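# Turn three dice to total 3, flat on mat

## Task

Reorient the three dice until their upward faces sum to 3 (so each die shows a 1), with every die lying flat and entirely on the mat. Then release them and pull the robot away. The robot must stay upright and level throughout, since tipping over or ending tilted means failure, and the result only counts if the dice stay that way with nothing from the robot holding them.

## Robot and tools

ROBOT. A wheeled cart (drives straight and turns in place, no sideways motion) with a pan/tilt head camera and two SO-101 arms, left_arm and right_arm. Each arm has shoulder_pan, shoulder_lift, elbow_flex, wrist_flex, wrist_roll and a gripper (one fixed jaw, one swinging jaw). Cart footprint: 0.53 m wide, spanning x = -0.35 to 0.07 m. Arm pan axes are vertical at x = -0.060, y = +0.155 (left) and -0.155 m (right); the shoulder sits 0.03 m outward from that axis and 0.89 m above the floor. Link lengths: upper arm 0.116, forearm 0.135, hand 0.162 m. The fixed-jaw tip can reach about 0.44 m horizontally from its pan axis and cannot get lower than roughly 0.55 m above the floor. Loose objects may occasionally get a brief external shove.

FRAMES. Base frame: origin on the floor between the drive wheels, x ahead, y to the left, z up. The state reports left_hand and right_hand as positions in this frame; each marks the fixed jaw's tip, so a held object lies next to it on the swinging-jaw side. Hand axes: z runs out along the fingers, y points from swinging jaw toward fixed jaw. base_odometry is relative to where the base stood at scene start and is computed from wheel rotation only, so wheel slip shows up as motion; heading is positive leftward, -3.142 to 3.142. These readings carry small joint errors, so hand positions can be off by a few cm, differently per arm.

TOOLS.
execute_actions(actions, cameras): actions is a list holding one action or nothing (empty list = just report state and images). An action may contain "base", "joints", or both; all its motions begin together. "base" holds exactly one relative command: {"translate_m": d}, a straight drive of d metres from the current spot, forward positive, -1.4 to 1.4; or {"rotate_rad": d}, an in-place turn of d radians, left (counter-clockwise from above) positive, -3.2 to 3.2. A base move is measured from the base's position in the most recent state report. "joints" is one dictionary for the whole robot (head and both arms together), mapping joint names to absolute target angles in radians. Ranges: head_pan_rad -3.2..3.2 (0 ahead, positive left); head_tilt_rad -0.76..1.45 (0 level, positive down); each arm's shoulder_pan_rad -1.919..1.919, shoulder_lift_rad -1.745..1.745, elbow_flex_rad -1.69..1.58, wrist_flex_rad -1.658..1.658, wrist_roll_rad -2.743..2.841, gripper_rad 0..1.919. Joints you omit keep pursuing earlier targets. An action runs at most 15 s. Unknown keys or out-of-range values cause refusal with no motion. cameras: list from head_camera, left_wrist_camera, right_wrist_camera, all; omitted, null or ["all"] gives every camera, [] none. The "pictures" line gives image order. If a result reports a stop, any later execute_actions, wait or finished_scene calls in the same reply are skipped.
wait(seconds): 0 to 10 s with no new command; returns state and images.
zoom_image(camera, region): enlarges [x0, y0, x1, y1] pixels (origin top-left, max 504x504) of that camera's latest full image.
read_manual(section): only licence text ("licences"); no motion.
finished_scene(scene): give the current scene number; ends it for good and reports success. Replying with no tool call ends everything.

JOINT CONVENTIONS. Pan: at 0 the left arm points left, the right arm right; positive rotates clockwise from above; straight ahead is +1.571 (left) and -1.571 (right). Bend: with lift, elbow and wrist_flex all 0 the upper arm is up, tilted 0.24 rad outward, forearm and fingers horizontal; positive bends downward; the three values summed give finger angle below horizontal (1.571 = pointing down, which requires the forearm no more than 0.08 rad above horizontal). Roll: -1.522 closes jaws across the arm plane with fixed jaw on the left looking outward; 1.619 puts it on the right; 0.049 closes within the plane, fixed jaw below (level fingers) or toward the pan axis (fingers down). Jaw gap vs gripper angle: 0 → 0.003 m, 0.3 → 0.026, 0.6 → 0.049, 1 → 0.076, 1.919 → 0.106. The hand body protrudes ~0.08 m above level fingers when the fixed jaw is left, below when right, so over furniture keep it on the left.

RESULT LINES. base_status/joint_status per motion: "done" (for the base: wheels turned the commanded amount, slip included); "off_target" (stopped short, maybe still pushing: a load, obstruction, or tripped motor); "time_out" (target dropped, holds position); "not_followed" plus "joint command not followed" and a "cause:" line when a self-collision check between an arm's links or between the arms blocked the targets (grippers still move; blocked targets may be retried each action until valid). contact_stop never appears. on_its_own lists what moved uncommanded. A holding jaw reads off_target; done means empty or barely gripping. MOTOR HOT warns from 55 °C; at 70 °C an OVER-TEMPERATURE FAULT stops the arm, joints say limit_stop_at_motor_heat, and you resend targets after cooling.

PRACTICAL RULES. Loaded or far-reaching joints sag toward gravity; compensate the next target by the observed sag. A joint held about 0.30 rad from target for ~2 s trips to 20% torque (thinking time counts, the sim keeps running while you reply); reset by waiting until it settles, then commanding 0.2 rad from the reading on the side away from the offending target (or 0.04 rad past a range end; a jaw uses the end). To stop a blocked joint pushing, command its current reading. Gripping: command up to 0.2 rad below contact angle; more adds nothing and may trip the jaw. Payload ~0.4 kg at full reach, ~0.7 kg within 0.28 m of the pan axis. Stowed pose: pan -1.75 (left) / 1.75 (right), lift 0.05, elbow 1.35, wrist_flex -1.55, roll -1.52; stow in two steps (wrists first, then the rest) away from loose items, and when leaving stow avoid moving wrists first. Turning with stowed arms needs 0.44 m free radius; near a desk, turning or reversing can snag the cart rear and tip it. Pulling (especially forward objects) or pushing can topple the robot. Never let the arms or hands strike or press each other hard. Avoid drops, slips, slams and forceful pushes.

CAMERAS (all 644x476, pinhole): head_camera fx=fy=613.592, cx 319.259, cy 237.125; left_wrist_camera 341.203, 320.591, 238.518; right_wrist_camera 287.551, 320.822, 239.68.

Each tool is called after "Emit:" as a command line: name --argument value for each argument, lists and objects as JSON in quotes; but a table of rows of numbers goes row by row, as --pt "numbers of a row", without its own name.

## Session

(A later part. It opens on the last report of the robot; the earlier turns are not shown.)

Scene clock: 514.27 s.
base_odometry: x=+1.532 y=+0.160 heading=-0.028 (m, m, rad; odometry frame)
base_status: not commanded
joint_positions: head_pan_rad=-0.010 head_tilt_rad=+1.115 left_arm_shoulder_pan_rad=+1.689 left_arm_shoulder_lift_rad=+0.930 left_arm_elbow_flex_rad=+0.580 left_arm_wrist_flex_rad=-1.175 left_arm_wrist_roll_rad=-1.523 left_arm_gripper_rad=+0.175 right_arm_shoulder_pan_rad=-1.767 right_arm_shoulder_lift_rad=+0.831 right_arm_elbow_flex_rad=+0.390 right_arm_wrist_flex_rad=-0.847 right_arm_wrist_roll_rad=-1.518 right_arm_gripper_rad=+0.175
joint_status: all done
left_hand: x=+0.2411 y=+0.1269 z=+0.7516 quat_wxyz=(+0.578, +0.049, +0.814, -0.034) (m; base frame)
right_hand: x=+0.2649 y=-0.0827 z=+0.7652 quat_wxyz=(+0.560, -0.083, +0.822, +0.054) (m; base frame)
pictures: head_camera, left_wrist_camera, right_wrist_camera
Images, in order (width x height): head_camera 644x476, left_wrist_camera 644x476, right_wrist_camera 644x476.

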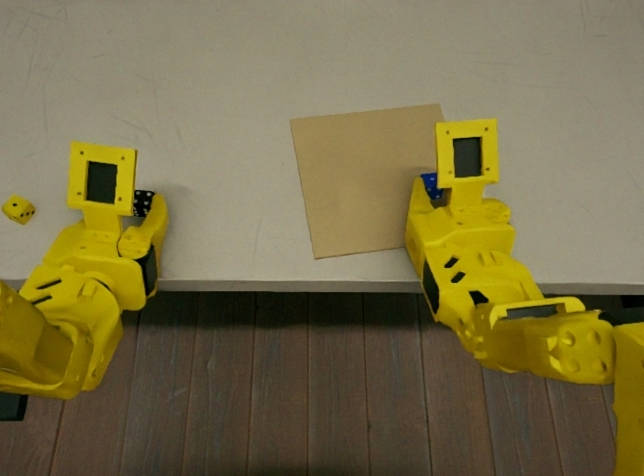

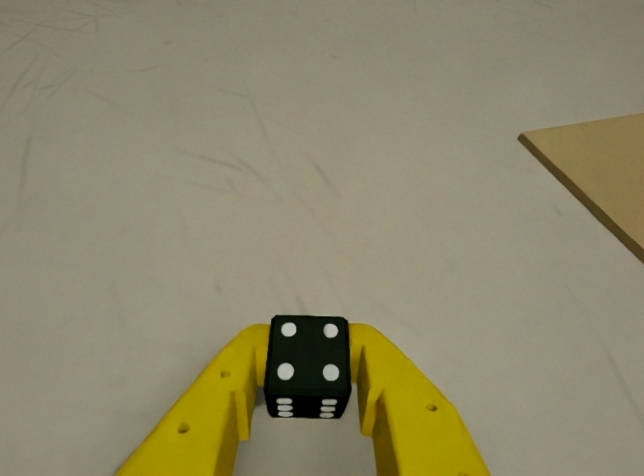

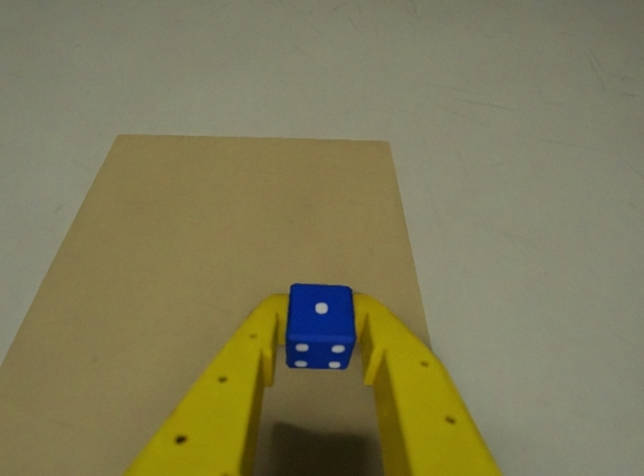

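Emit:
execute_actions --actions '[{"joints": {"left_arm_shoulder_lift_rad": 0.957, "right_arm_shoulder_lift_rad": 0.847}}]'

Scene clock: 525.53 s.
base_odometry: x=+1.532 y=+0.160 heading=-0.028 (m, m, rad; odometry frame)
base_status: not commanded
joint_positions: head_pan_rad=-0.010 head_tilt_rad=+1.115 left_arm_shoulder_pan_rad=+1.689 left_arm_shoulder_lift_rad=+0.966 left_arm_elbow_flex_rad=+0.579 left_arm_wrist_flex_rad=-1.177 left_arm_wrist_roll_rad=-1.523 left_arm_gripper_rad=+0.175 right_arm_shoulder_pan_rad=-1.767 right_arm_shoulder_lift_rad=+0.859 right_arm_elbow_flex_rad=+0.390 right_arm_wrist_flex_rad=-0.847 right_arm_wrist_roll_rad=-1.518 right_arm_gripper_rad=+0.175
joint_status: all done
left_hand: x=+0.2361 y=+0.1275 z=+0.7422 quat_wxyz=(+0.565, +0.049, +0.823, -0.033) (m; base frame)
right_hand: x=+0.2613 y=-0.0834 z=+0.7569 quat_wxyz=(+0.549, -0.083, +0.830, +0.053) (m; base frame)
pictures: head_camera, left_wrist_camera, right_wrist_camera
Images, in order (width x height): head_camera 644x476, left_wrist_camera 644x476, right_wrist_camera 644x476.

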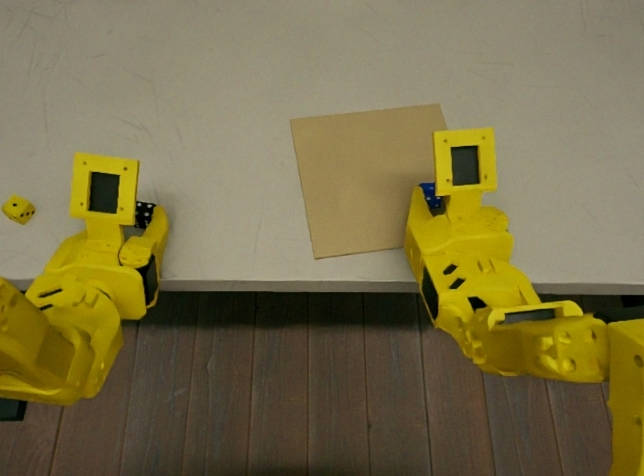

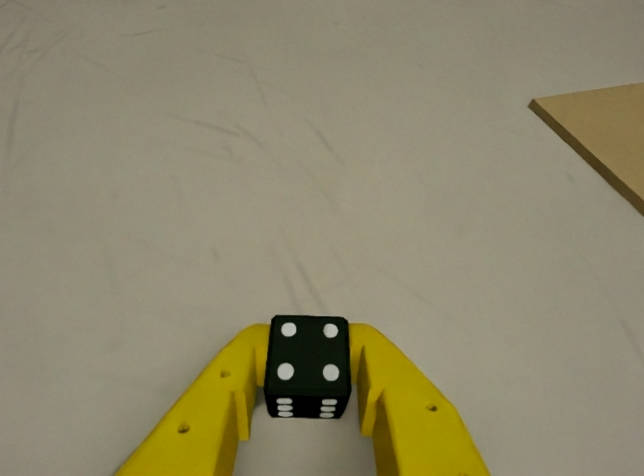

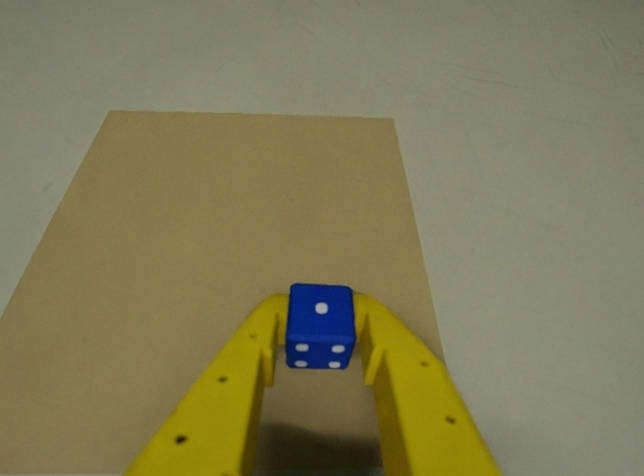

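Emit:
execute_actions --actions '[{"joints": {"left_arm_shoulder_lift_rad": 1.0, "left_arm_wrist_flex_rad": -1.22, "right_arm_shoulder_lift_rad": 0.882, "right_arm_wrist_flex_rad": -0.895}}]' --cameras '["left_wrist_camera", "right_wrist_camera"]'

Scene clock: 530.43 s.
base_odometry: x=+1.532 y=+0.160 heading=-0.028 (m, m, rad; odometry frame)
base_status: not commanded
joint_positions: head_pan_rad=-0.010 head_tilt_rad=+1.115 left_arm_shoulder_pan_rad=+1.689 left_arm_shoulder_lift_rad=+1.006 left_arm_elbow_flex_rad=+0.577 left_arm_wrist_flex_rad=-1.206 left_arm_wrist_roll_rad=-1.523 left_arm_gripper_rad=+0.175 right_arm_shoulder_pan_rad=-1.767 right_arm_shoulder_lift_rad=+0.893 right_arm_elbow_flex_rad=+0.390 right_arm_wrist_flex_rad=-0.878 right_arm_wrist_roll_rad=-1.518 right_arm_gripper_rad=+0.175
joint_status: all done
left_hand: x=+0.2320 y=+0.1280 z=+0.7362 quat_wxyz=(+0.561, +0.049, +0.826, -0.033) (m; base frame)
right_hand: x=+0.2586 y=-0.0840 z=+0.7514 quat_wxyz=(+0.548, -0.083, +0.831, +0.053) (m; base frame)
pictures: left_wrist_camera, right_wrist_camera
Images, in order (width x height): left_wrist_camera 644x476, right_wrist_camera 644x476.

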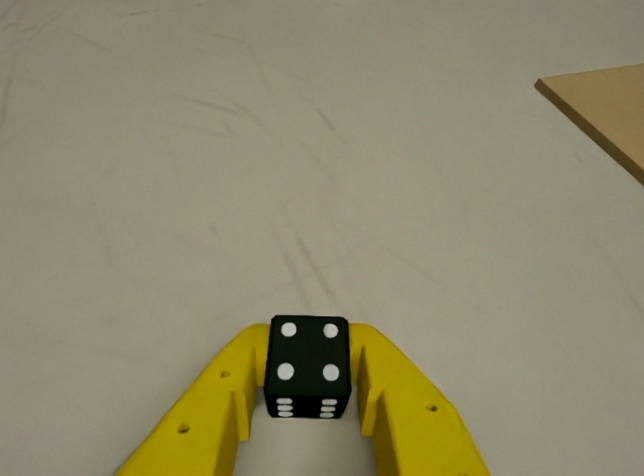

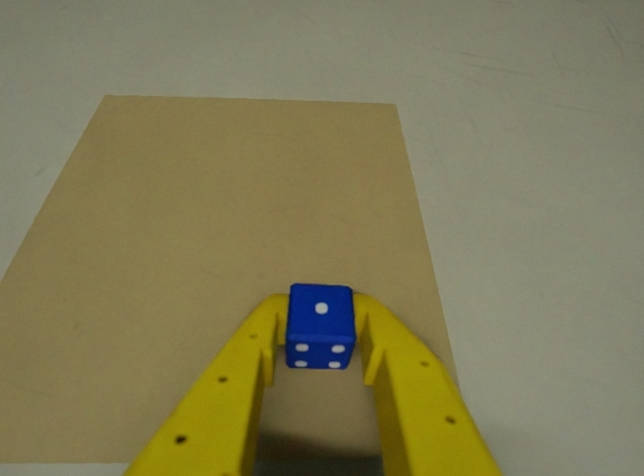

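Emit:
execute_actions --actions '[{"joints": {"left_arm_shoulder_lift_rad": 1.02, "right_arm_shoulder_lift_rad": 0.9}}]' --cameras '["left_wrist_camera", "right_wrist_camera"]'

Scene clock: 533.43 s.
base_odometry: x=+1.532 y=+0.160 heading=-0.028 (m, m, rad; odometry frame)
base_status: not commanded
joint_positions: head_pan_rad=-0.010 head_tilt_rad=+1.115 left_arm_shoulder_pan_rad=+1.689 left_arm_shoulder_lift_rad=+1.020 left_arm_elbow_flex_rad=+0.570 left_arm_wrist_flex_rad=-1.215 left_arm_wrist_roll_rad=-1.523 left_arm_gripper_rad=+0.175 right_arm_shoulder_pan_rad=-1.767 right_arm_shoulder_lift_rad=+0.906 right_arm_elbow_flex_rad=+0.390 right_arm_wrist_flex_rad=-0.881 right_arm_wrist_roll_rad=-1.518 right_arm_gripper_rad=+0.175
joint_status: all done
left_hand: x=+0.2318 y=+0.1280 z=+0.7351 quat_wxyz=(+0.562, +0.049, +0.825, -0.033) (m; base frame)
right_hand: x=+0.2568 y=-0.0843 z=+0.7478 quat_wxyz=(+0.543, -0.084, +0.834, +0.052) (m; base frame)
pictures: left_wrist_camera, right_wrist_camera
Images, in order (width x height): left_wrist_camera 644x476, right_wrist_camera 644x476.

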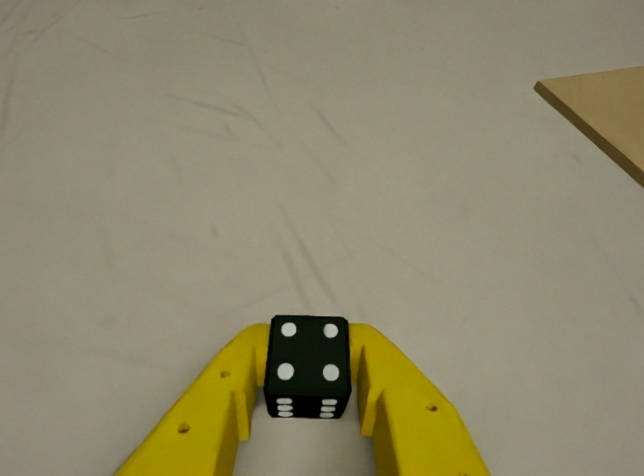

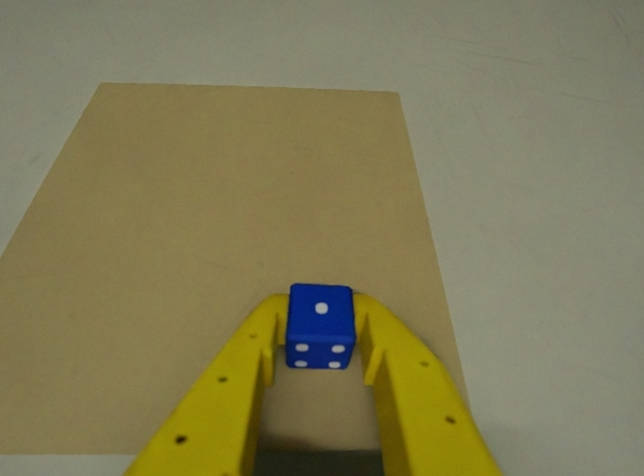

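Emit:
execute_actions --actions '[{"joints": {"left_arm_gripper_rad": 0.45, "right_arm_gripper_rad": 0.45, "left_arm_shoulder_lift_rad": 1.0, "right_arm_shoulder_lift_rad": 0.89}}]'

Scene clock: 539.33 s.
base_odometry: x=+1.532 y=+0.160 heading=-0.028 (m, m, rad; odometry frame)
base_status: not commanded
joint_positions: head_pan_rad=-0.010 head_tilt_rad=+1.115 left_arm_shoulder_pan_rad=+1.689 left_arm_shoulder_lift_rad=+1.020 left_arm_elbow_flex_rad=+0.570 left_arm_wrist_flex_rad=-1.215 left_arm_wrist_roll_rad=-1.523 left_arm_gripper_rad=+0.439 right_arm_shoulder_pan_rad=-1.767 right_arm_shoulder_lift_rad=+0.906 right_arm_elbow_flex_rad=+0.390 right_arm_wrist_flex_rad=-0.881 right_arm_wrist_roll_rad=-1.518 right_arm_gripper_rad=+0.442
joint_status: all done
left_hand: x=+0.2318 y=+0.1280 z=+0.7351 quat_wxyz=(+0.562, +0.049, +0.825, -0.033) (m; base frame)
right_hand: x=+0.2568 y=-0.0843 z=+0.7478 quat_wxyz=(+0.543, -0.084, +0.834, +0.052) (m; base frame)
pictures: head_camera, left_wrist_camera, right_wrist_camera
Images, in order (width x height): head_camera 644x476, left_wrist_camera 644x476, right_wrist_camera 644x476.

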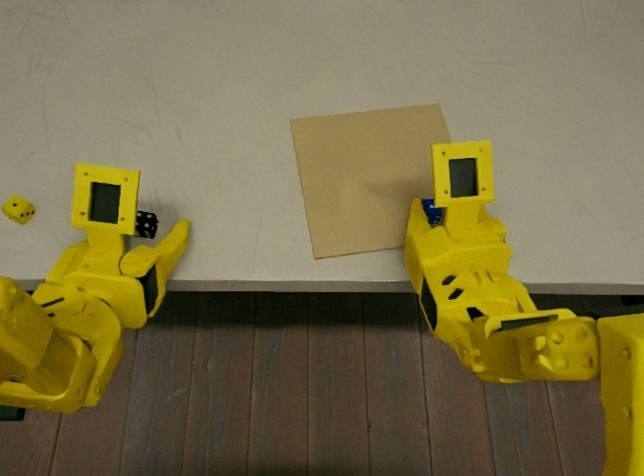

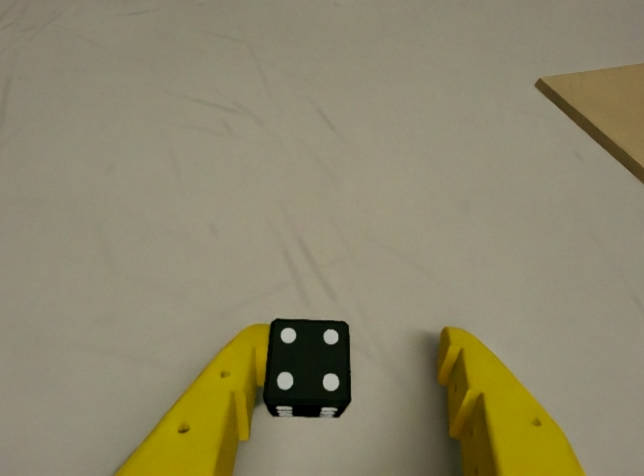

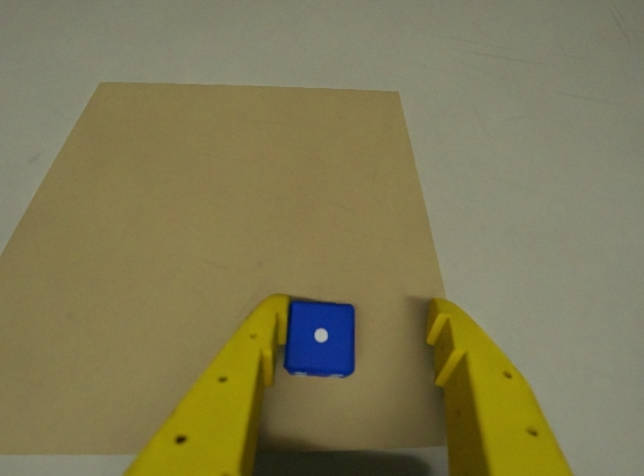

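Emit:
execute_actions --actions '[{"joints": {"left_arm_shoulder_pan_rad": 1.655, "right_arm_shoulder_pan_rad": -1.8, "left_arm_shoulder_lift_rad": 0.55, "right_arm_shoulder_lift_rad": 0.5}}]' --cameras '[]'

Emit:
execute_actions --actions '[{"base": {"rotate_rad": -0.45}, "joints": {"left_arm_shoulder_pan_rad": 1.254, "left_arm_elbow_flex_rad": -0.215, "left_arm_wrist_flex_rad": 1.415, "left_arm_wrist_roll_rad": -1.49, "left_arm_gripper_rad": 0.5, "right_arm_shoulder_pan_rad": -1.2, "right_arm_shoulder_lift_rad": -0.6, "right_arm_elbow_flex_rad": 0.9, "right_arm_wrist_flex_rad": 0.0, "head_pan_rad": 0.6, "head_tilt_rad": 1.1}}]' --cameras '[]'

Emit:
execute_actions --actions '[{"base": {"translate_m": 0.025}}]' --cameras '["head_camera", "left_wrist_camera"]'

Scene clock: 602.30 s.
base_odometry: x=+1.532 y=+0.160 heading=-0.028 (m, m, rad; odometry frame)
base_status: not commanded
joint_positions: head_pan_rad=-0.010 head_tilt_rad=+1.115 left_arm_shoulder_pan_rad=+1.665 left_arm_shoulder_lift_rad=+0.603 left_arm_elbow_flex_rad=+0.570 left_arm_wrist_flex_rad=-1.215 left_arm_wrist_roll_rad=-1.523 left_arm_gripper_rad=+0.441 right_arm_shoulder_pan_rad=-1.790 right_arm_shoulder_lift_rad=+0.557 right_arm_elbow_flex_rad=+0.390 right_arm_wrist_flex_rad=-0.881 right_arm_wrist_roll_rad=-1.518 right_arm_gripper_rad=+0.444
joint_status: all done
left_hand: x=+0.2740 y=+0.1312 z=+0.8552 quat_wxyz=(+0.721, +0.033, +0.691, -0.034) (m; base frame)
right_hand: x=+0.2866 y=-0.0700 z=+0.8574 quat_wxyz=(+0.679, -0.081, +0.726, +0.073) (m; base frame)
pictures: none
No camera images: the call's "cameras" was empty. Leave "cameras" out to get every camera's image.

Scene clock: 604.77 s.
base_odometry: x=+1.531 y=+0.161 heading=-0.478 (m, m, rad; odometry frame)
base_status: done
joint_positions: head_pan_rad=+0.590 head_tilt_rad=+1.115 left_arm_shoulder_pan_rad=+1.265 left_arm_shoulder_lift_rad=+0.603 left_arm_elbow_flex_rad=-0.185 left_arm_wrist_flex_rad=+1.406 left_arm_wrist_roll_rad=-1.498 left_arm_gripper_rad=+0.491 right_arm_shoulder_pan_rad=-1.210 right_arm_shoulder_lift_rad=-0.568 right_arm_elbow_flex_rad=+0.904 right_arm_wrist_flex_rad=-0.003 right_arm_wrist_roll_rad=-1.518 right_arm_gripper_rad=+0.444
joint_status: all done
left_hand: x=+0.1303 y=+0.2233 z=+0.7656 quat_wxyz=(-0.125, -0.163, +0.979, -0.018) (m; base frame)
right_hand: x=+0.1992 y=-0.2446 z=+0.9116 quat_wxyz=(+0.570, +0.144, +0.802, -0.105) (m; base frame)
pictures: none
No camera images: the call's "cameras" was empty. Leave "cameras" out to get every camera's image.

Scene clock: 605.67 s.
base_odometry: x=+1.554 y=+0.149 heading=-0.479 (m, m, rad; odometry frame)
base_status: done
joint_positions: head_pan_rad=+0.590 head_tilt_rad=+1.115 left_arm_shoulder_pan_rad=+1.263 left_arm_shoulder_lift_rad=+0.603 left_arm_elbow_flex_rad=-0.187 left_arm_wrist_flex_rad=+1.406 left_arm_wrist_roll_rad=-1.498 left_arm_gripper_rad=+0.491 right_arm_shoulder_pan_rad=-1.210 right_arm_shoulder_lift_rad=-0.569 right_arm_elbow_flex_rad=+0.904 right_arm_wrist_flex_rad=-0.003 right_arm_wrist_roll_rad=-1.518 right_arm_gripper_rad=+0.444
joint_status: not commanded
left_hand: x=+0.1305 y=+0.2237 z=+0.7657 quat_wxyz=(-0.124, -0.164, +0.978, -0.018) (m; base frame)
right_hand: x=+0.1992 y=-0.2446 z=+0.9120 quat_wxyz=(+0.571, +0.144, +0.801, -0.106) (m; base frame)
pictures: head_camera, left_wrist_camera
Images, in order (width x height): head_camera 644x476, left_wrist_camera 644x476.

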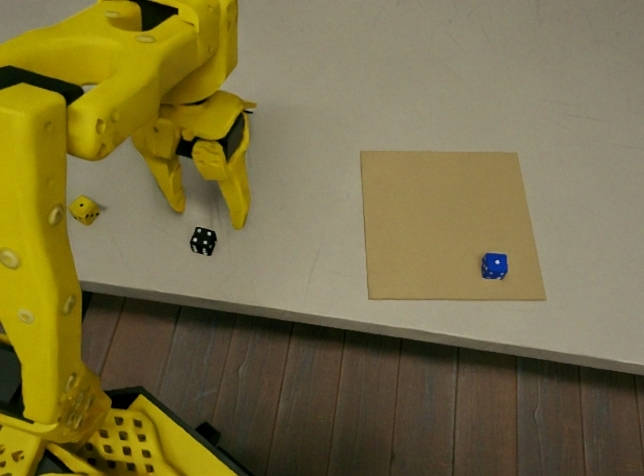

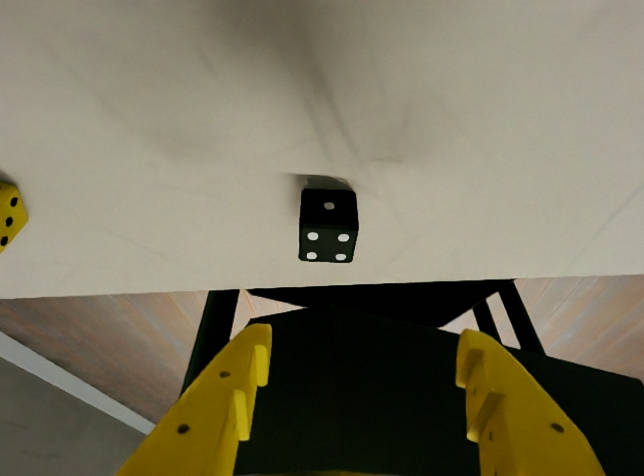

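Emit:
execute_actions --actions '[{"joints": {"left_arm_shoulder_lift_rad": 0.782, "left_arm_wrist_flex_rad": 1.224, "left_arm_wrist_roll_rad": -1.535}}]' --cameras '["head_camera", "left_wrist_camera"]'

Scene clock: 618.93 s.
base_odometry: x=+1.554 y=+0.149 heading=-0.479 (m, m, rad; odometry frame)
base_status: not commanded
joint_positions: head_pan_rad=+0.590 head_tilt_rad=+1.115 left_arm_shoulder_pan_rad=+1.263 left_arm_shoulder_lift_rad=+0.796 left_arm_elbow_flex_rad=-0.188 left_arm_wrist_flex_rad=+1.228 left_arm_wrist_roll_rad=-1.527 left_arm_gripper_rad=+0.491 right_arm_shoulder_pan_rad=-1.210 right_arm_shoulder_lift_rad=-0.569 right_arm_elbow_flex_rad=+0.904 right_arm_wrist_flex_rad=-0.003 right_arm_wrist_roll_rad=-1.518 right_arm_gripper_rad=+0.444
joint_status: all done
left_hand: x=+0.1300 y=+0.2235 z=+0.7251 quat_wxyz=(-0.131, -0.149, +0.980, -0.021) (m; base frame)
right_hand: x=+0.1992 y=-0.2446 z=+0.9120 quat_wxyz=(+0.571, +0.144, +0.801, -0.106) (m; base frame)
pictures: head_camera, left_wrist_camera
Images, in order (width x height): head_camera 644x476, left_wrist_camera 644x476.

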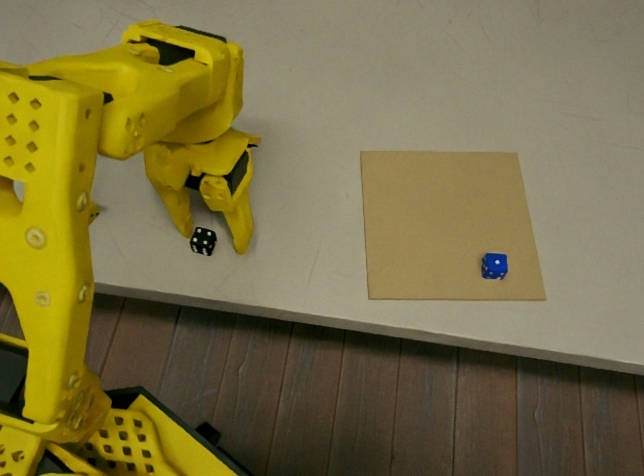

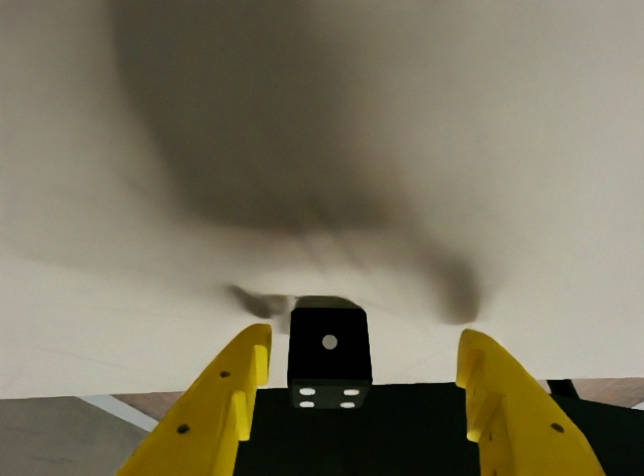

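Emit:
execute_actions --actions '[{"joints": {"left_arm_shoulder_lift_rad": 0.787, "left_arm_wrist_flex_rad": 1.25, "left_arm_gripper_rad": 0.02}}]' --cameras '["head_camera", "left_wrist_camera"]'

Scene clock: 627.33 s.
base_odometry: x=+1.554 y=+0.149 heading=-0.479 (m, m, rad; odometry frame)
base_status: not commanded
joint_positions: head_pan_rad=+0.590 head_tilt_rad=+1.115 left_arm_shoulder_pan_rad=+1.263 left_arm_shoulder_lift_rad=+0.799 left_arm_elbow_flex_rad=-0.188 left_arm_wrist_flex_rad=+1.242 left_arm_wrist_roll_rad=-1.527 left_arm_gripper_rad=+0.175 right_arm_shoulder_pan_rad=-1.210 right_arm_shoulder_lift_rad=-0.569 right_arm_elbow_flex_rad=+0.904 right_arm_wrist_flex_rad=-0.003 right_arm_wrist_roll_rad=-1.518 right_arm_gripper_rad=+0.444
joint_status: left_arm_gripper_rad off_target (ended at +0.175, target +0.020); the others done
left_hand: x=+0.1275 y=+0.2227 z=+0.7252 quat_wxyz=(-0.139, -0.149, +0.979, -0.022) (m; base frame)
right_hand: x=+0.1992 y=-0.2446 z=+0.9120 quat_wxyz=(+0.571, +0.144, +0.801, -0.106) (m; base frame)
pictures: head_camera, left_wrist_camera
Images, in order (width x height): head_camera 644x476, left_wrist_camera 644x476.

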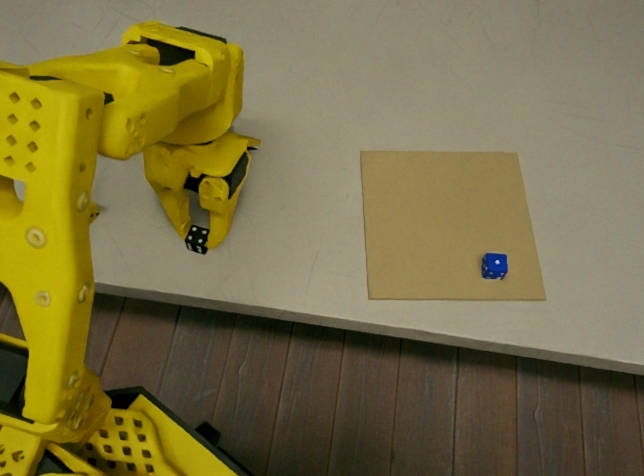

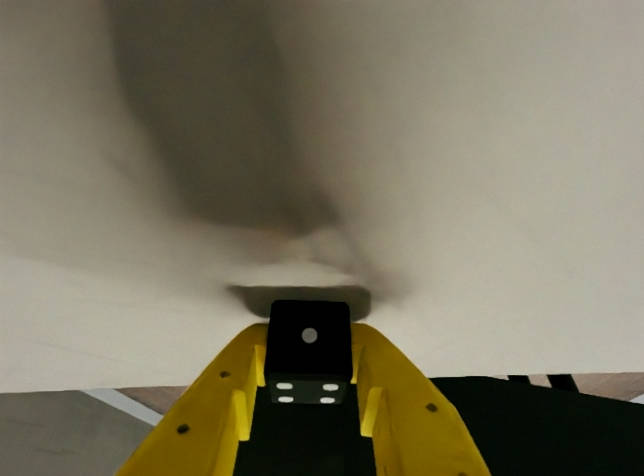

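Emit:
execute_actions --actions '[{"joints": {"left_arm_shoulder_lift_rad": 0.55}}]' --cameras '[]'

Emit:
execute_actions --actions '[{"joints": {"left_arm_wrist_flex_rad": -0.855, "left_arm_shoulder_pan_rad": 1.858}}]' --cameras '[]'

Emit:
execute_actions --actions '[{"joints": {"left_arm_shoulder_lift_rad": 0.9, "left_arm_elbow_flex_rad": 0.286}}]' --cameras '["head_camera", "left_wrist_camera"]'

Scene clock: 651.03 s.
base_odometry: x=+1.554 y=+0.149 heading=-0.479 (m, m, rad; odometry frame)
base_status: not commanded
joint_positions: head_pan_rad=+0.590 head_tilt_rad=+1.115 left_arm_shoulder_pan_rad=+1.263 left_arm_shoulder_lift_rad=+0.606 left_arm_elbow_flex_rad=-0.188 left_arm_wrist_flex_rad=+1.244 left_arm_wrist_roll_rad=-1.527 left_arm_gripper_rad=+0.175 right_arm_shoulder_pan_rad=-1.210 right_arm_shoulder_lift_rad=-0.569 right_arm_elbow_flex_rad=+0.904 right_arm_wrist_flex_rad=-0.003 right_arm_wrist_roll_rad=-1.518 right_arm_gripper_rad=+0.444
joint_status: all done
left_hand: x=+0.1551 y=+0.2315 z=+0.7608 quat_wxyz=(-0.045, -0.151, +0.988, -0.007) (m; base frame)
right_hand: x=+0.1992 y=-0.2446 z=+0.9120 quat_wxyz=(+0.571, +0.144, +0.801, -0.106) (m; base frame)
pictures: none
No camera images: the call's "cameras" was empty. Leave "cameras" out to get every camera's image.

Scene clock: 653.20 s.
base_odometry: x=+1.554 y=+0.149 heading=-0.479 (m, m, rad; odometry frame)
base_status: not commanded
joint_positions: head_pan_rad=+0.590 head_tilt_rad=+1.115 left_arm_shoulder_pan_rad=+1.849 left_arm_shoulder_lift_rad=+0.606 left_arm_elbow_flex_rad=-0.188 left_arm_wrist_flex_rad=-0.841 left_arm_wrist_roll_rad=-1.527 left_arm_gripper_rad=+0.175 right_arm_shoulder_pan_rad=-1.210 right_arm_shoulder_lift_rad=-0.569 right_arm_elbow_flex_rad=+0.904 right_arm_wrist_flex_rad=-0.003 right_arm_wrist_roll_rad=-1.518 right_arm_gripper_rad=+0.444
joint_status: all done
left_hand: x=+0.3165 y=+0.0555 z=+0.9864 quat_wxyz=(+0.832, +0.077, +0.537, -0.114) (m; base frame)
right_hand: x=+0.1992 y=-0.2446 z=+0.9120 quat_wxyz=(+0.571, +0.144, +0.801, -0.106) (m; base frame)
pictures: none
No camera images: the call's "cameras" was empty. Leave "cameras" out to get every camera's image.

Scene clock: 654.27 s.
base_odometry: x=+1.554 y=+0.149 heading=-0.479 (m, m, rad; odometry frame)
base_status: not commanded
joint_positions: head_pan_rad=+0.590 head_tilt_rad=+1.115 left_arm_shoulder_pan_rad=+1.849 left_arm_shoulder_lift_rad=+0.919 left_arm_elbow_flex_rad=+0.287 left_arm_wrist_flex_rad=-0.842 left_arm_wrist_roll_rad=-1.527 left_arm_gripper_rad=+0.175 right_arm_shoulder_pan_rad=-1.210 right_arm_shoulder_lift_rad=-0.569 right_arm_elbow_flex_rad=+0.904 right_arm_wrist_flex_rad=-0.003 right_arm_wrist_roll_rad=-1.518 right_arm_gripper_rad=+0.444
joint_status: all done
left_hand: x=+0.2689 y=+0.0691 z=+0.7586 quat_wxyz=(+0.562, +0.116, +0.815, -0.077) (m; base frame)
right_hand: x=+0.1992 y=-0.2446 z=+0.9120 quat_wxyz=(+0.571, +0.144, +0.801, -0.106) (m; base frame)
pictures: head_camera, left_wrist_camera
Images, in order (width x height): head_camera 644x476, left_wrist_camera 644x476.

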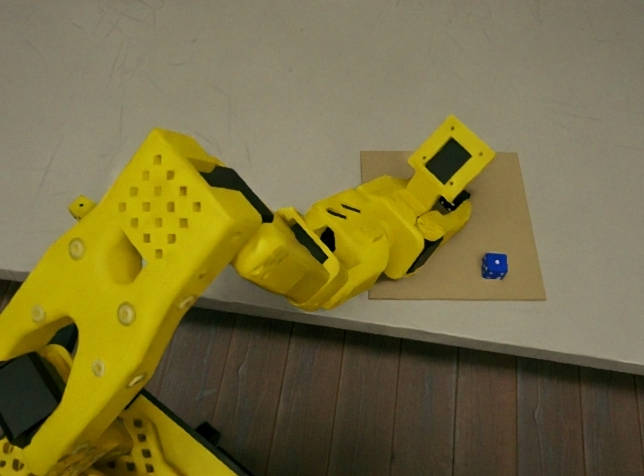

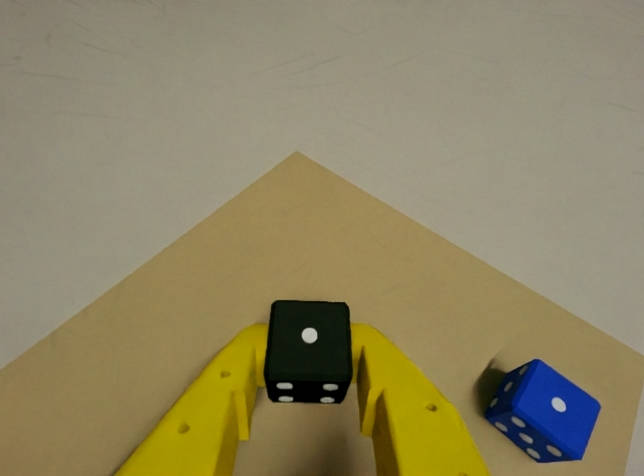

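Emit:
execute_actions --actions '[{"joints": {"left_arm_shoulder_lift_rad": 0.94, "left_arm_shoulder_pan_rad": 1.79}}]' --cameras '[]'

Emit:
execute_actions --actions '[{"joints": {"left_arm_shoulder_lift_rad": 0.96}}]' --cameras '["left_wrist_camera"]'

Scene clock: 660.13 s.
base_odometry: x=+1.554 y=+0.149 heading=-0.479 (m, m, rad; odometry frame)
base_status: not commanded
joint_positions: head_pan_rad=+0.590 head_tilt_rad=+1.115 left_arm_shoulder_pan_rad=+1.800 left_arm_shoulder_lift_rad=+0.954 left_arm_elbow_flex_rad=+0.287 left_arm_wrist_flex_rad=-0.842 left_arm_wrist_roll_rad=-1.527 left_arm_gripper_rad=+0.175 right_arm_shoulder_pan_rad=-1.210 right_arm_shoulder_lift_rad=-0.569 right_arm_elbow_flex_rad=+0.904 right_arm_wrist_flex_rad=-0.003 right_arm_wrist_roll_rad=-1.518 right_arm_gripper_rad=+0.444
joint_status: all done
left_hand: x=+0.2678 y=+0.0865 z=+0.7477 quat_wxyz=(+0.549, +0.097, +0.828, -0.062) (m; base frame)
right_hand: x=+0.1992 y=-0.2446 z=+0.9120 quat_wxyz=(+0.571, +0.144, +0.801, -0.106) (m; base frame)
pictures: none
No camera images: the call's "cameras" was empty. Leave "cameras" out to get every camera's image.

Scene clock: 660.67 s.
base_odometry: x=+1.554 y=+0.149 heading=-0.479 (m, m, rad; odometry frame)
base_status: not commanded
joint_positions: head_pan_rad=+0.590 head_tilt_rad=+1.115 left_arm_shoulder_pan_rad=+1.800 left_arm_shoulder_lift_rad=+0.974 left_arm_elbow_flex_rad=+0.287 left_arm_wrist_flex_rad=-0.842 left_arm_wrist_roll_rad=-1.527 left_arm_gripper_rad=+0.175 right_arm_shoulder_pan_rad=-1.210 right_arm_shoulder_lift_rad=-0.569 right_arm_elbow_flex_rad=+0.904 right_arm_wrist_flex_rad=-0.003 right_arm_wrist_roll_rad=-1.518 right_arm_gripper_rad=+0.444
joint_status: all done
left_hand: x=+0.2649 y=+0.0872 z=+0.7417 quat_wxyz=(+0.541, +0.098, +0.833, -0.061) (m; base frame)
right_hand: x=+0.1992 y=-0.2446 z=+0.9120 quat_wxyz=(+0.571, +0.144, +0.801, -0.106) (m; base frame)
pictures: left_wrist_camera
Images, in order (width x height): left_wrist_camera 644x476.

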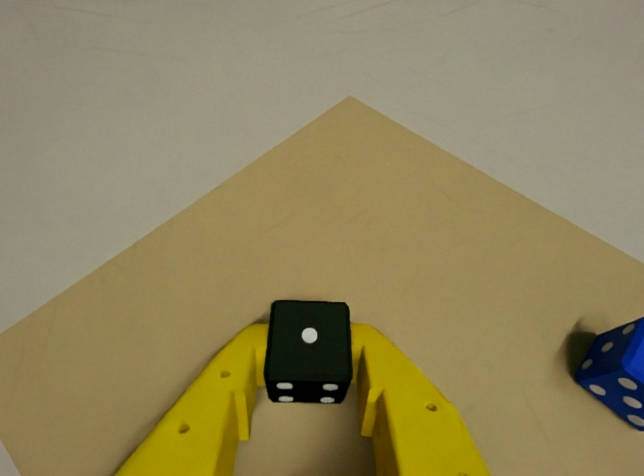

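Emit:
execute_actions --actions '[{"joints": {"left_arm_shoulder_lift_rad": 0.98}}]' --cameras '["left_wrist_camera"]'

Scene clock: 664.53 s.
base_odometry: x=+1.554 y=+0.149 heading=-0.479 (m, m, rad; odometry frame)
base_status: not commanded
joint_positions: head_pan_rad=+0.590 head_tilt_rad=+1.115 left_arm_shoulder_pan_rad=+1.800 left_arm_shoulder_lift_rad=+0.988 left_arm_elbow_flex_rad=+0.287 left_arm_wrist_flex_rad=-0.844 left_arm_wrist_roll_rad=-1.527 left_arm_gripper_rad=+0.175 right_arm_shoulder_pan_rad=-1.210 right_arm_shoulder_lift_rad=-0.569 right_arm_elbow_flex_rad=+0.904 right_arm_wrist_flex_rad=-0.003 right_arm_wrist_roll_rad=-1.518 right_arm_gripper_rad=+0.444
joint_status: all done
left_hand: x=+0.2630 y=+0.0876 z=+0.7378 quat_wxyz=(+0.536, +0.098, +0.836, -0.060) (m; base frame)
right_hand: x=+0.1992 y=-0.2446 z=+0.9120 quat_wxyz=(+0.571, +0.144, +0.801, -0.106) (m; base frame)
pictures: left_wrist_camera
Images, in order (width x height): left_wrist_camera 644x476.

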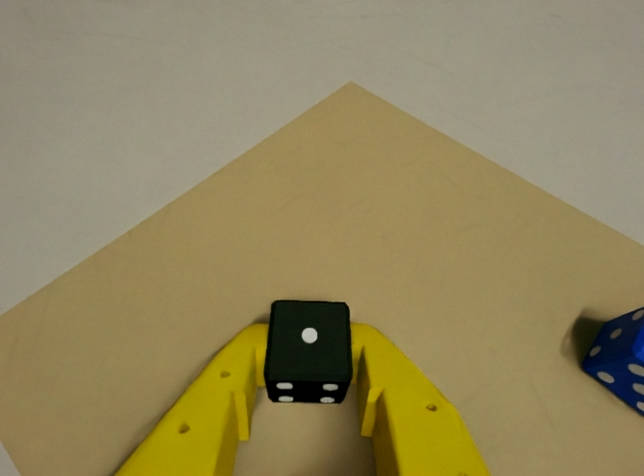

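The die is touching the mat, so I'm releasing it.

Emit:
execute_actions --actions '[{"joints": {"left_arm_shoulder_lift_rad": 0.965, "left_arm_gripper_rad": 0.42}}]' --cameras '["left_wrist_camera"]'

Emit:
execute_actions --actions '[{"joints": {"left_arm_shoulder_lift_rad": 0.4, "left_arm_shoulder_pan_rad": 1.77}}]' --cameras '["head_camera"]'

Scene clock: 669.50 s.
base_odometry: x=+1.554 y=+0.149 heading=-0.479 (m, m, rad; odometry frame)
base_status: not commanded
joint_positions: head_pan_rad=+0.590 head_tilt_rad=+1.115 left_arm_shoulder_pan_rad=+1.800 left_arm_shoulder_lift_rad=+0.988 left_arm_elbow_flex_rad=+0.287 left_arm_wrist_flex_rad=-0.844 left_arm_wrist_roll_rad=-1.527 left_arm_gripper_rad=+0.410 right_arm_shoulder_pan_rad=-1.210 right_arm_shoulder_lift_rad=-0.569 right_arm_elbow_flex_rad=+0.904 right_arm_wrist_flex_rad=-0.003 right_arm_wrist_roll_rad=-1.518 right_arm_gripper_rad=+0.444
joint_status: all done
left_hand: x=+0.2630 y=+0.0876 z=+0.7378 quat_wxyz=(+0.536, +0.098, +0.836, -0.060) (m; base frame)
right_hand: x=+0.1992 y=-0.2446 z=+0.9120 quat_wxyz=(+0.571, +0.144, +0.801, -0.106) (m; base frame)
pictures: left_wrist_camera
Images, in order (width x height): left_wrist_camera 644x476.

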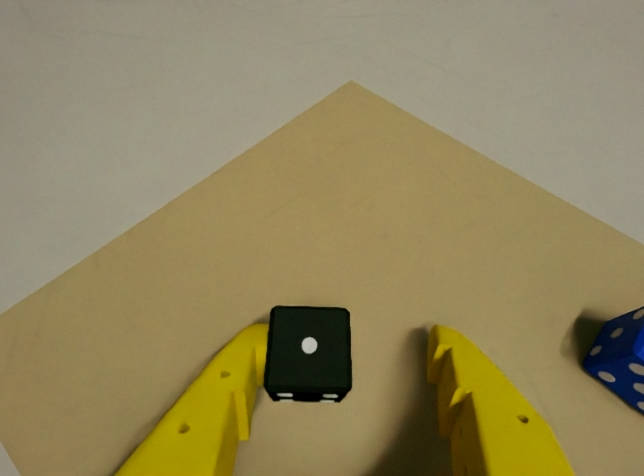

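Scene clock: 670.63 s.
base_odometry: x=+1.554 y=+0.149 heading=-0.479 (m, m, rad; odometry frame)
base_status: not commanded
joint_positions: head_pan_rad=+0.590 head_tilt_rad=+1.115 left_arm_shoulder_pan_rad=+1.780 left_arm_shoulder_lift_rad=+0.457 left_arm_elbow_flex_rad=+0.289 left_arm_wrist_flex_rad=-0.844 left_arm_wrist_roll_rad=-1.527 left_arm_gripper_rad=+0.411 right_arm_shoulder_pan_rad=-1.210 right_arm_shoulder_lift_rad=-0.569 right_arm_elbow_flex_rad=+0.904 right_arm_wrist_flex_rad=-0.003 right_arm_wrist_roll_rad=-1.518 right_arm_gripper_rad=+0.444
joint_status: all done
left_hand: x=+0.3012 y=+0.0862 z=+0.9104 quat_wxyz=(+0.737, +0.072, +0.668, -0.075) (m; base frame)
right_hand: x=+0.1992 y=-0.2446 z=+0.9120 quat_wxyz=(+0.571, +0.144, +0.801, -0.106) (m; base frame)
pictures: head_camera
Images, in order (width x height): head_camera 644x476.

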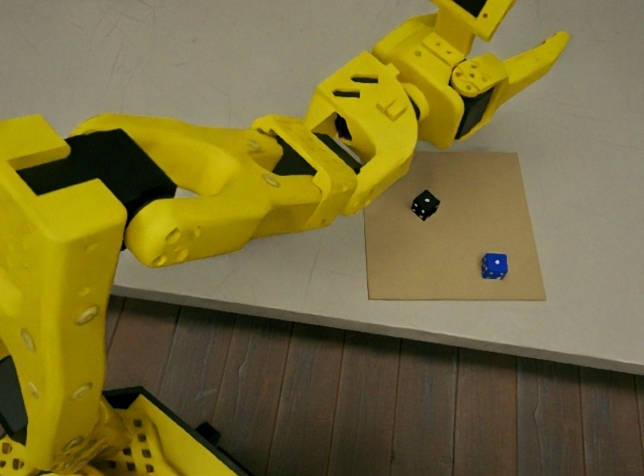

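Emit:
execute_actions --actions '[{"joints": {"left_arm_shoulder_lift_rad": 0.38, "left_arm_shoulder_pan_rad": 0.80, "left_arm_elbow_flex_rad": 0.02, "left_arm_wrist_flex_rad": 1.09, "left_arm_wrist_roll_rad": -2.29, "left_arm_gripper_rad": 0.52}}]' --cameras '["head_camera", "left_wrist_camera"]'

Scene clock: 694.30 s.
base_odometry: x=+1.554 y=+0.149 heading=-0.479 (m, m, rad; odometry frame)
base_status: not commanded
joint_positions: head_pan_rad=+0.590 head_tilt_rad=+1.115 left_arm_shoulder_pan_rad=+0.809 left_arm_shoulder_lift_rad=+0.433 left_arm_elbow_flex_rad=+0.051 left_arm_wrist_flex_rad=+1.084 left_arm_wrist_roll_rad=-2.282 left_arm_gripper_rad=+0.511 right_arm_shoulder_pan_rad=-1.210 right_arm_shoulder_lift_rad=-0.569 right_arm_elbow_flex_rad=+0.904 right_arm_wrist_flex_rad=-0.003 right_arm_wrist_roll_rad=-1.518 right_arm_gripper_rad=+0.444
joint_status: all done
left_hand: x=+0.1029 y=+0.3183 z=+0.7658 quat_wxyz=(+0.001, -0.001, +1.000, +0.001) (m; base frame)
right_hand: x=+0.1992 y=-0.2446 z=+0.9120 quat_wxyz=(+0.571, +0.144, +0.801, -0.106) (m; base frame)
pictures: head_camera, left_wrist_camera
Images, in order (width x height): head_camera 644x476, left_wrist_camera 644x476.

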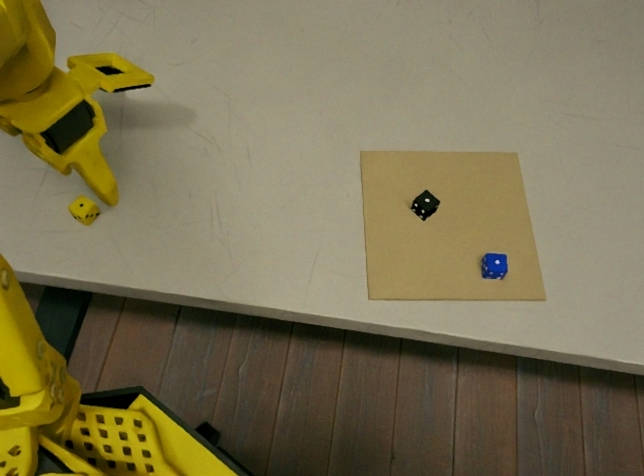

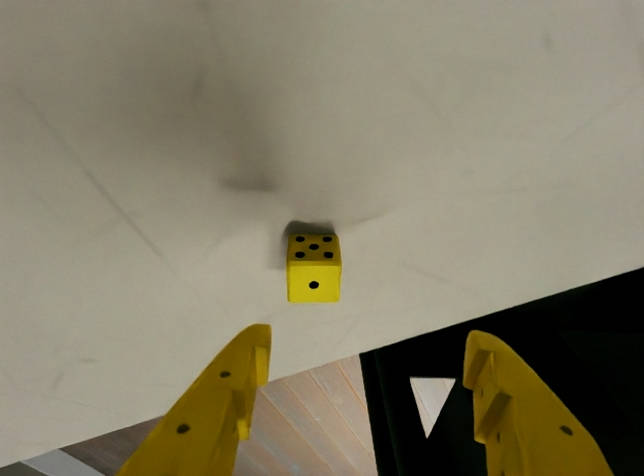

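Emit:
execute_actions --actions '[{"joints": {"left_arm_shoulder_lift_rad": 0.47, "left_arm_shoulder_pan_rad": 0.741, "left_arm_elbow_flex_rad": 0.143, "left_arm_wrist_flex_rad": 0.937, "left_arm_wrist_roll_rad": -2.349}}]' --cameras '["head_camera", "left_wrist_camera"]'

Scene clock: 704.63 s.
base_odometry: x=+1.554 y=+0.149 heading=-0.479 (m, m, rad; odometry frame)
base_status: not commanded
joint_positions: head_pan_rad=+0.590 head_tilt_rad=+1.115 left_arm_shoulder_pan_rad=+0.751 left_arm_shoulder_lift_rad=+0.482 left_arm_elbow_flex_rad=+0.145 left_arm_wrist_flex_rad=+0.942 left_arm_wrist_roll_rad=-2.340 left_arm_gripper_rad=+0.511 right_arm_shoulder_pan_rad=-1.210 right_arm_shoulder_lift_rad=-0.569 right_arm_elbow_flex_rad=+0.904 right_arm_wrist_flex_rad=-0.003 right_arm_wrist_roll_rad=-1.518 right_arm_gripper_rad=+0.444
joint_status: all done
left_hand: x=+0.0901 y=+0.3238 z=+0.7454 quat_wxyz=(+0.001, -0.001, +1.000, +0.001) (m; base frame)
right_hand: x=+0.1992 y=-0.2446 z=+0.9120 quat_wxyz=(+0.571, +0.144, +0.801, -0.106) (m; base frame)
pictures: head_camera, left_wrist_camera
Images, in order (width x height): head_camera 644x476, left_wrist_camera 644x476.

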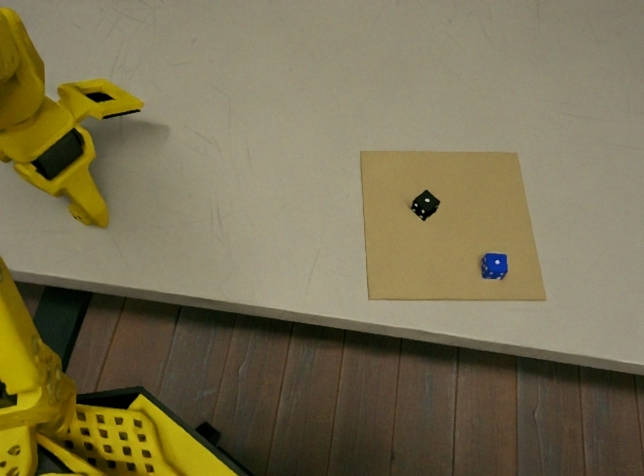

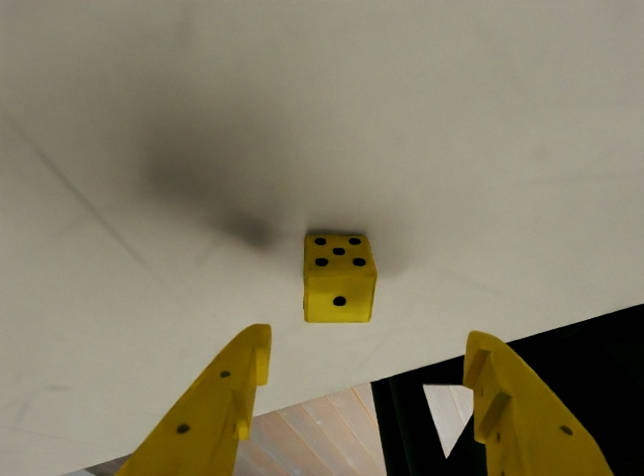

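Emit:
execute_actions --actions '[{"joints": {"left_arm_shoulder_lift_rad": 0.57, "left_arm_shoulder_pan_rad": 0.772, "left_arm_wrist_flex_rad": 0.822}}]' --cameras '["left_wrist_camera"]'

Scene clock: 721.33 s.
base_odometry: x=+1.554 y=+0.149 heading=-0.479 (m, m, rad; odometry frame)
base_status: not commanded
joint_positions: head_pan_rad=+0.590 head_tilt_rad=+1.115 left_arm_shoulder_pan_rad=+0.763 left_arm_shoulder_lift_rad=+0.580 left_arm_elbow_flex_rad=+0.145 left_arm_wrist_flex_rad=+0.828 left_arm_wrist_roll_rad=-2.340 left_arm_gripper_rad=+0.511 right_arm_shoulder_pan_rad=-1.210 right_arm_shoulder_lift_rad=-0.569 right_arm_elbow_flex_rad=+0.904 right_arm_wrist_flex_rad=-0.003 right_arm_wrist_roll_rad=-1.518 right_arm_gripper_rad=+0.444
joint_status: all done
left_hand: x=+0.0940 y=+0.3239 z=+0.7269 quat_wxyz=(+0.006, +0.005, +1.000, +0.007) (m; base frame)
right_hand: x=+0.1992 y=-0.2446 z=+0.9120 quat_wxyz=(+0.571, +0.144, +0.801, -0.106) (m; base frame)
pictures: left_wrist_camera
Images, in order (width x height): left_wrist_camera 644x476.

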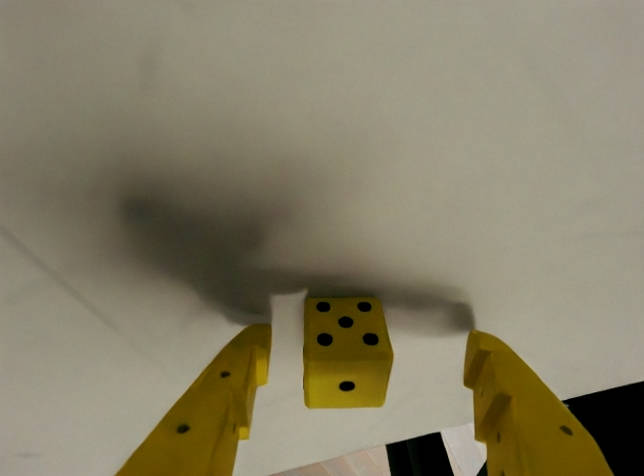

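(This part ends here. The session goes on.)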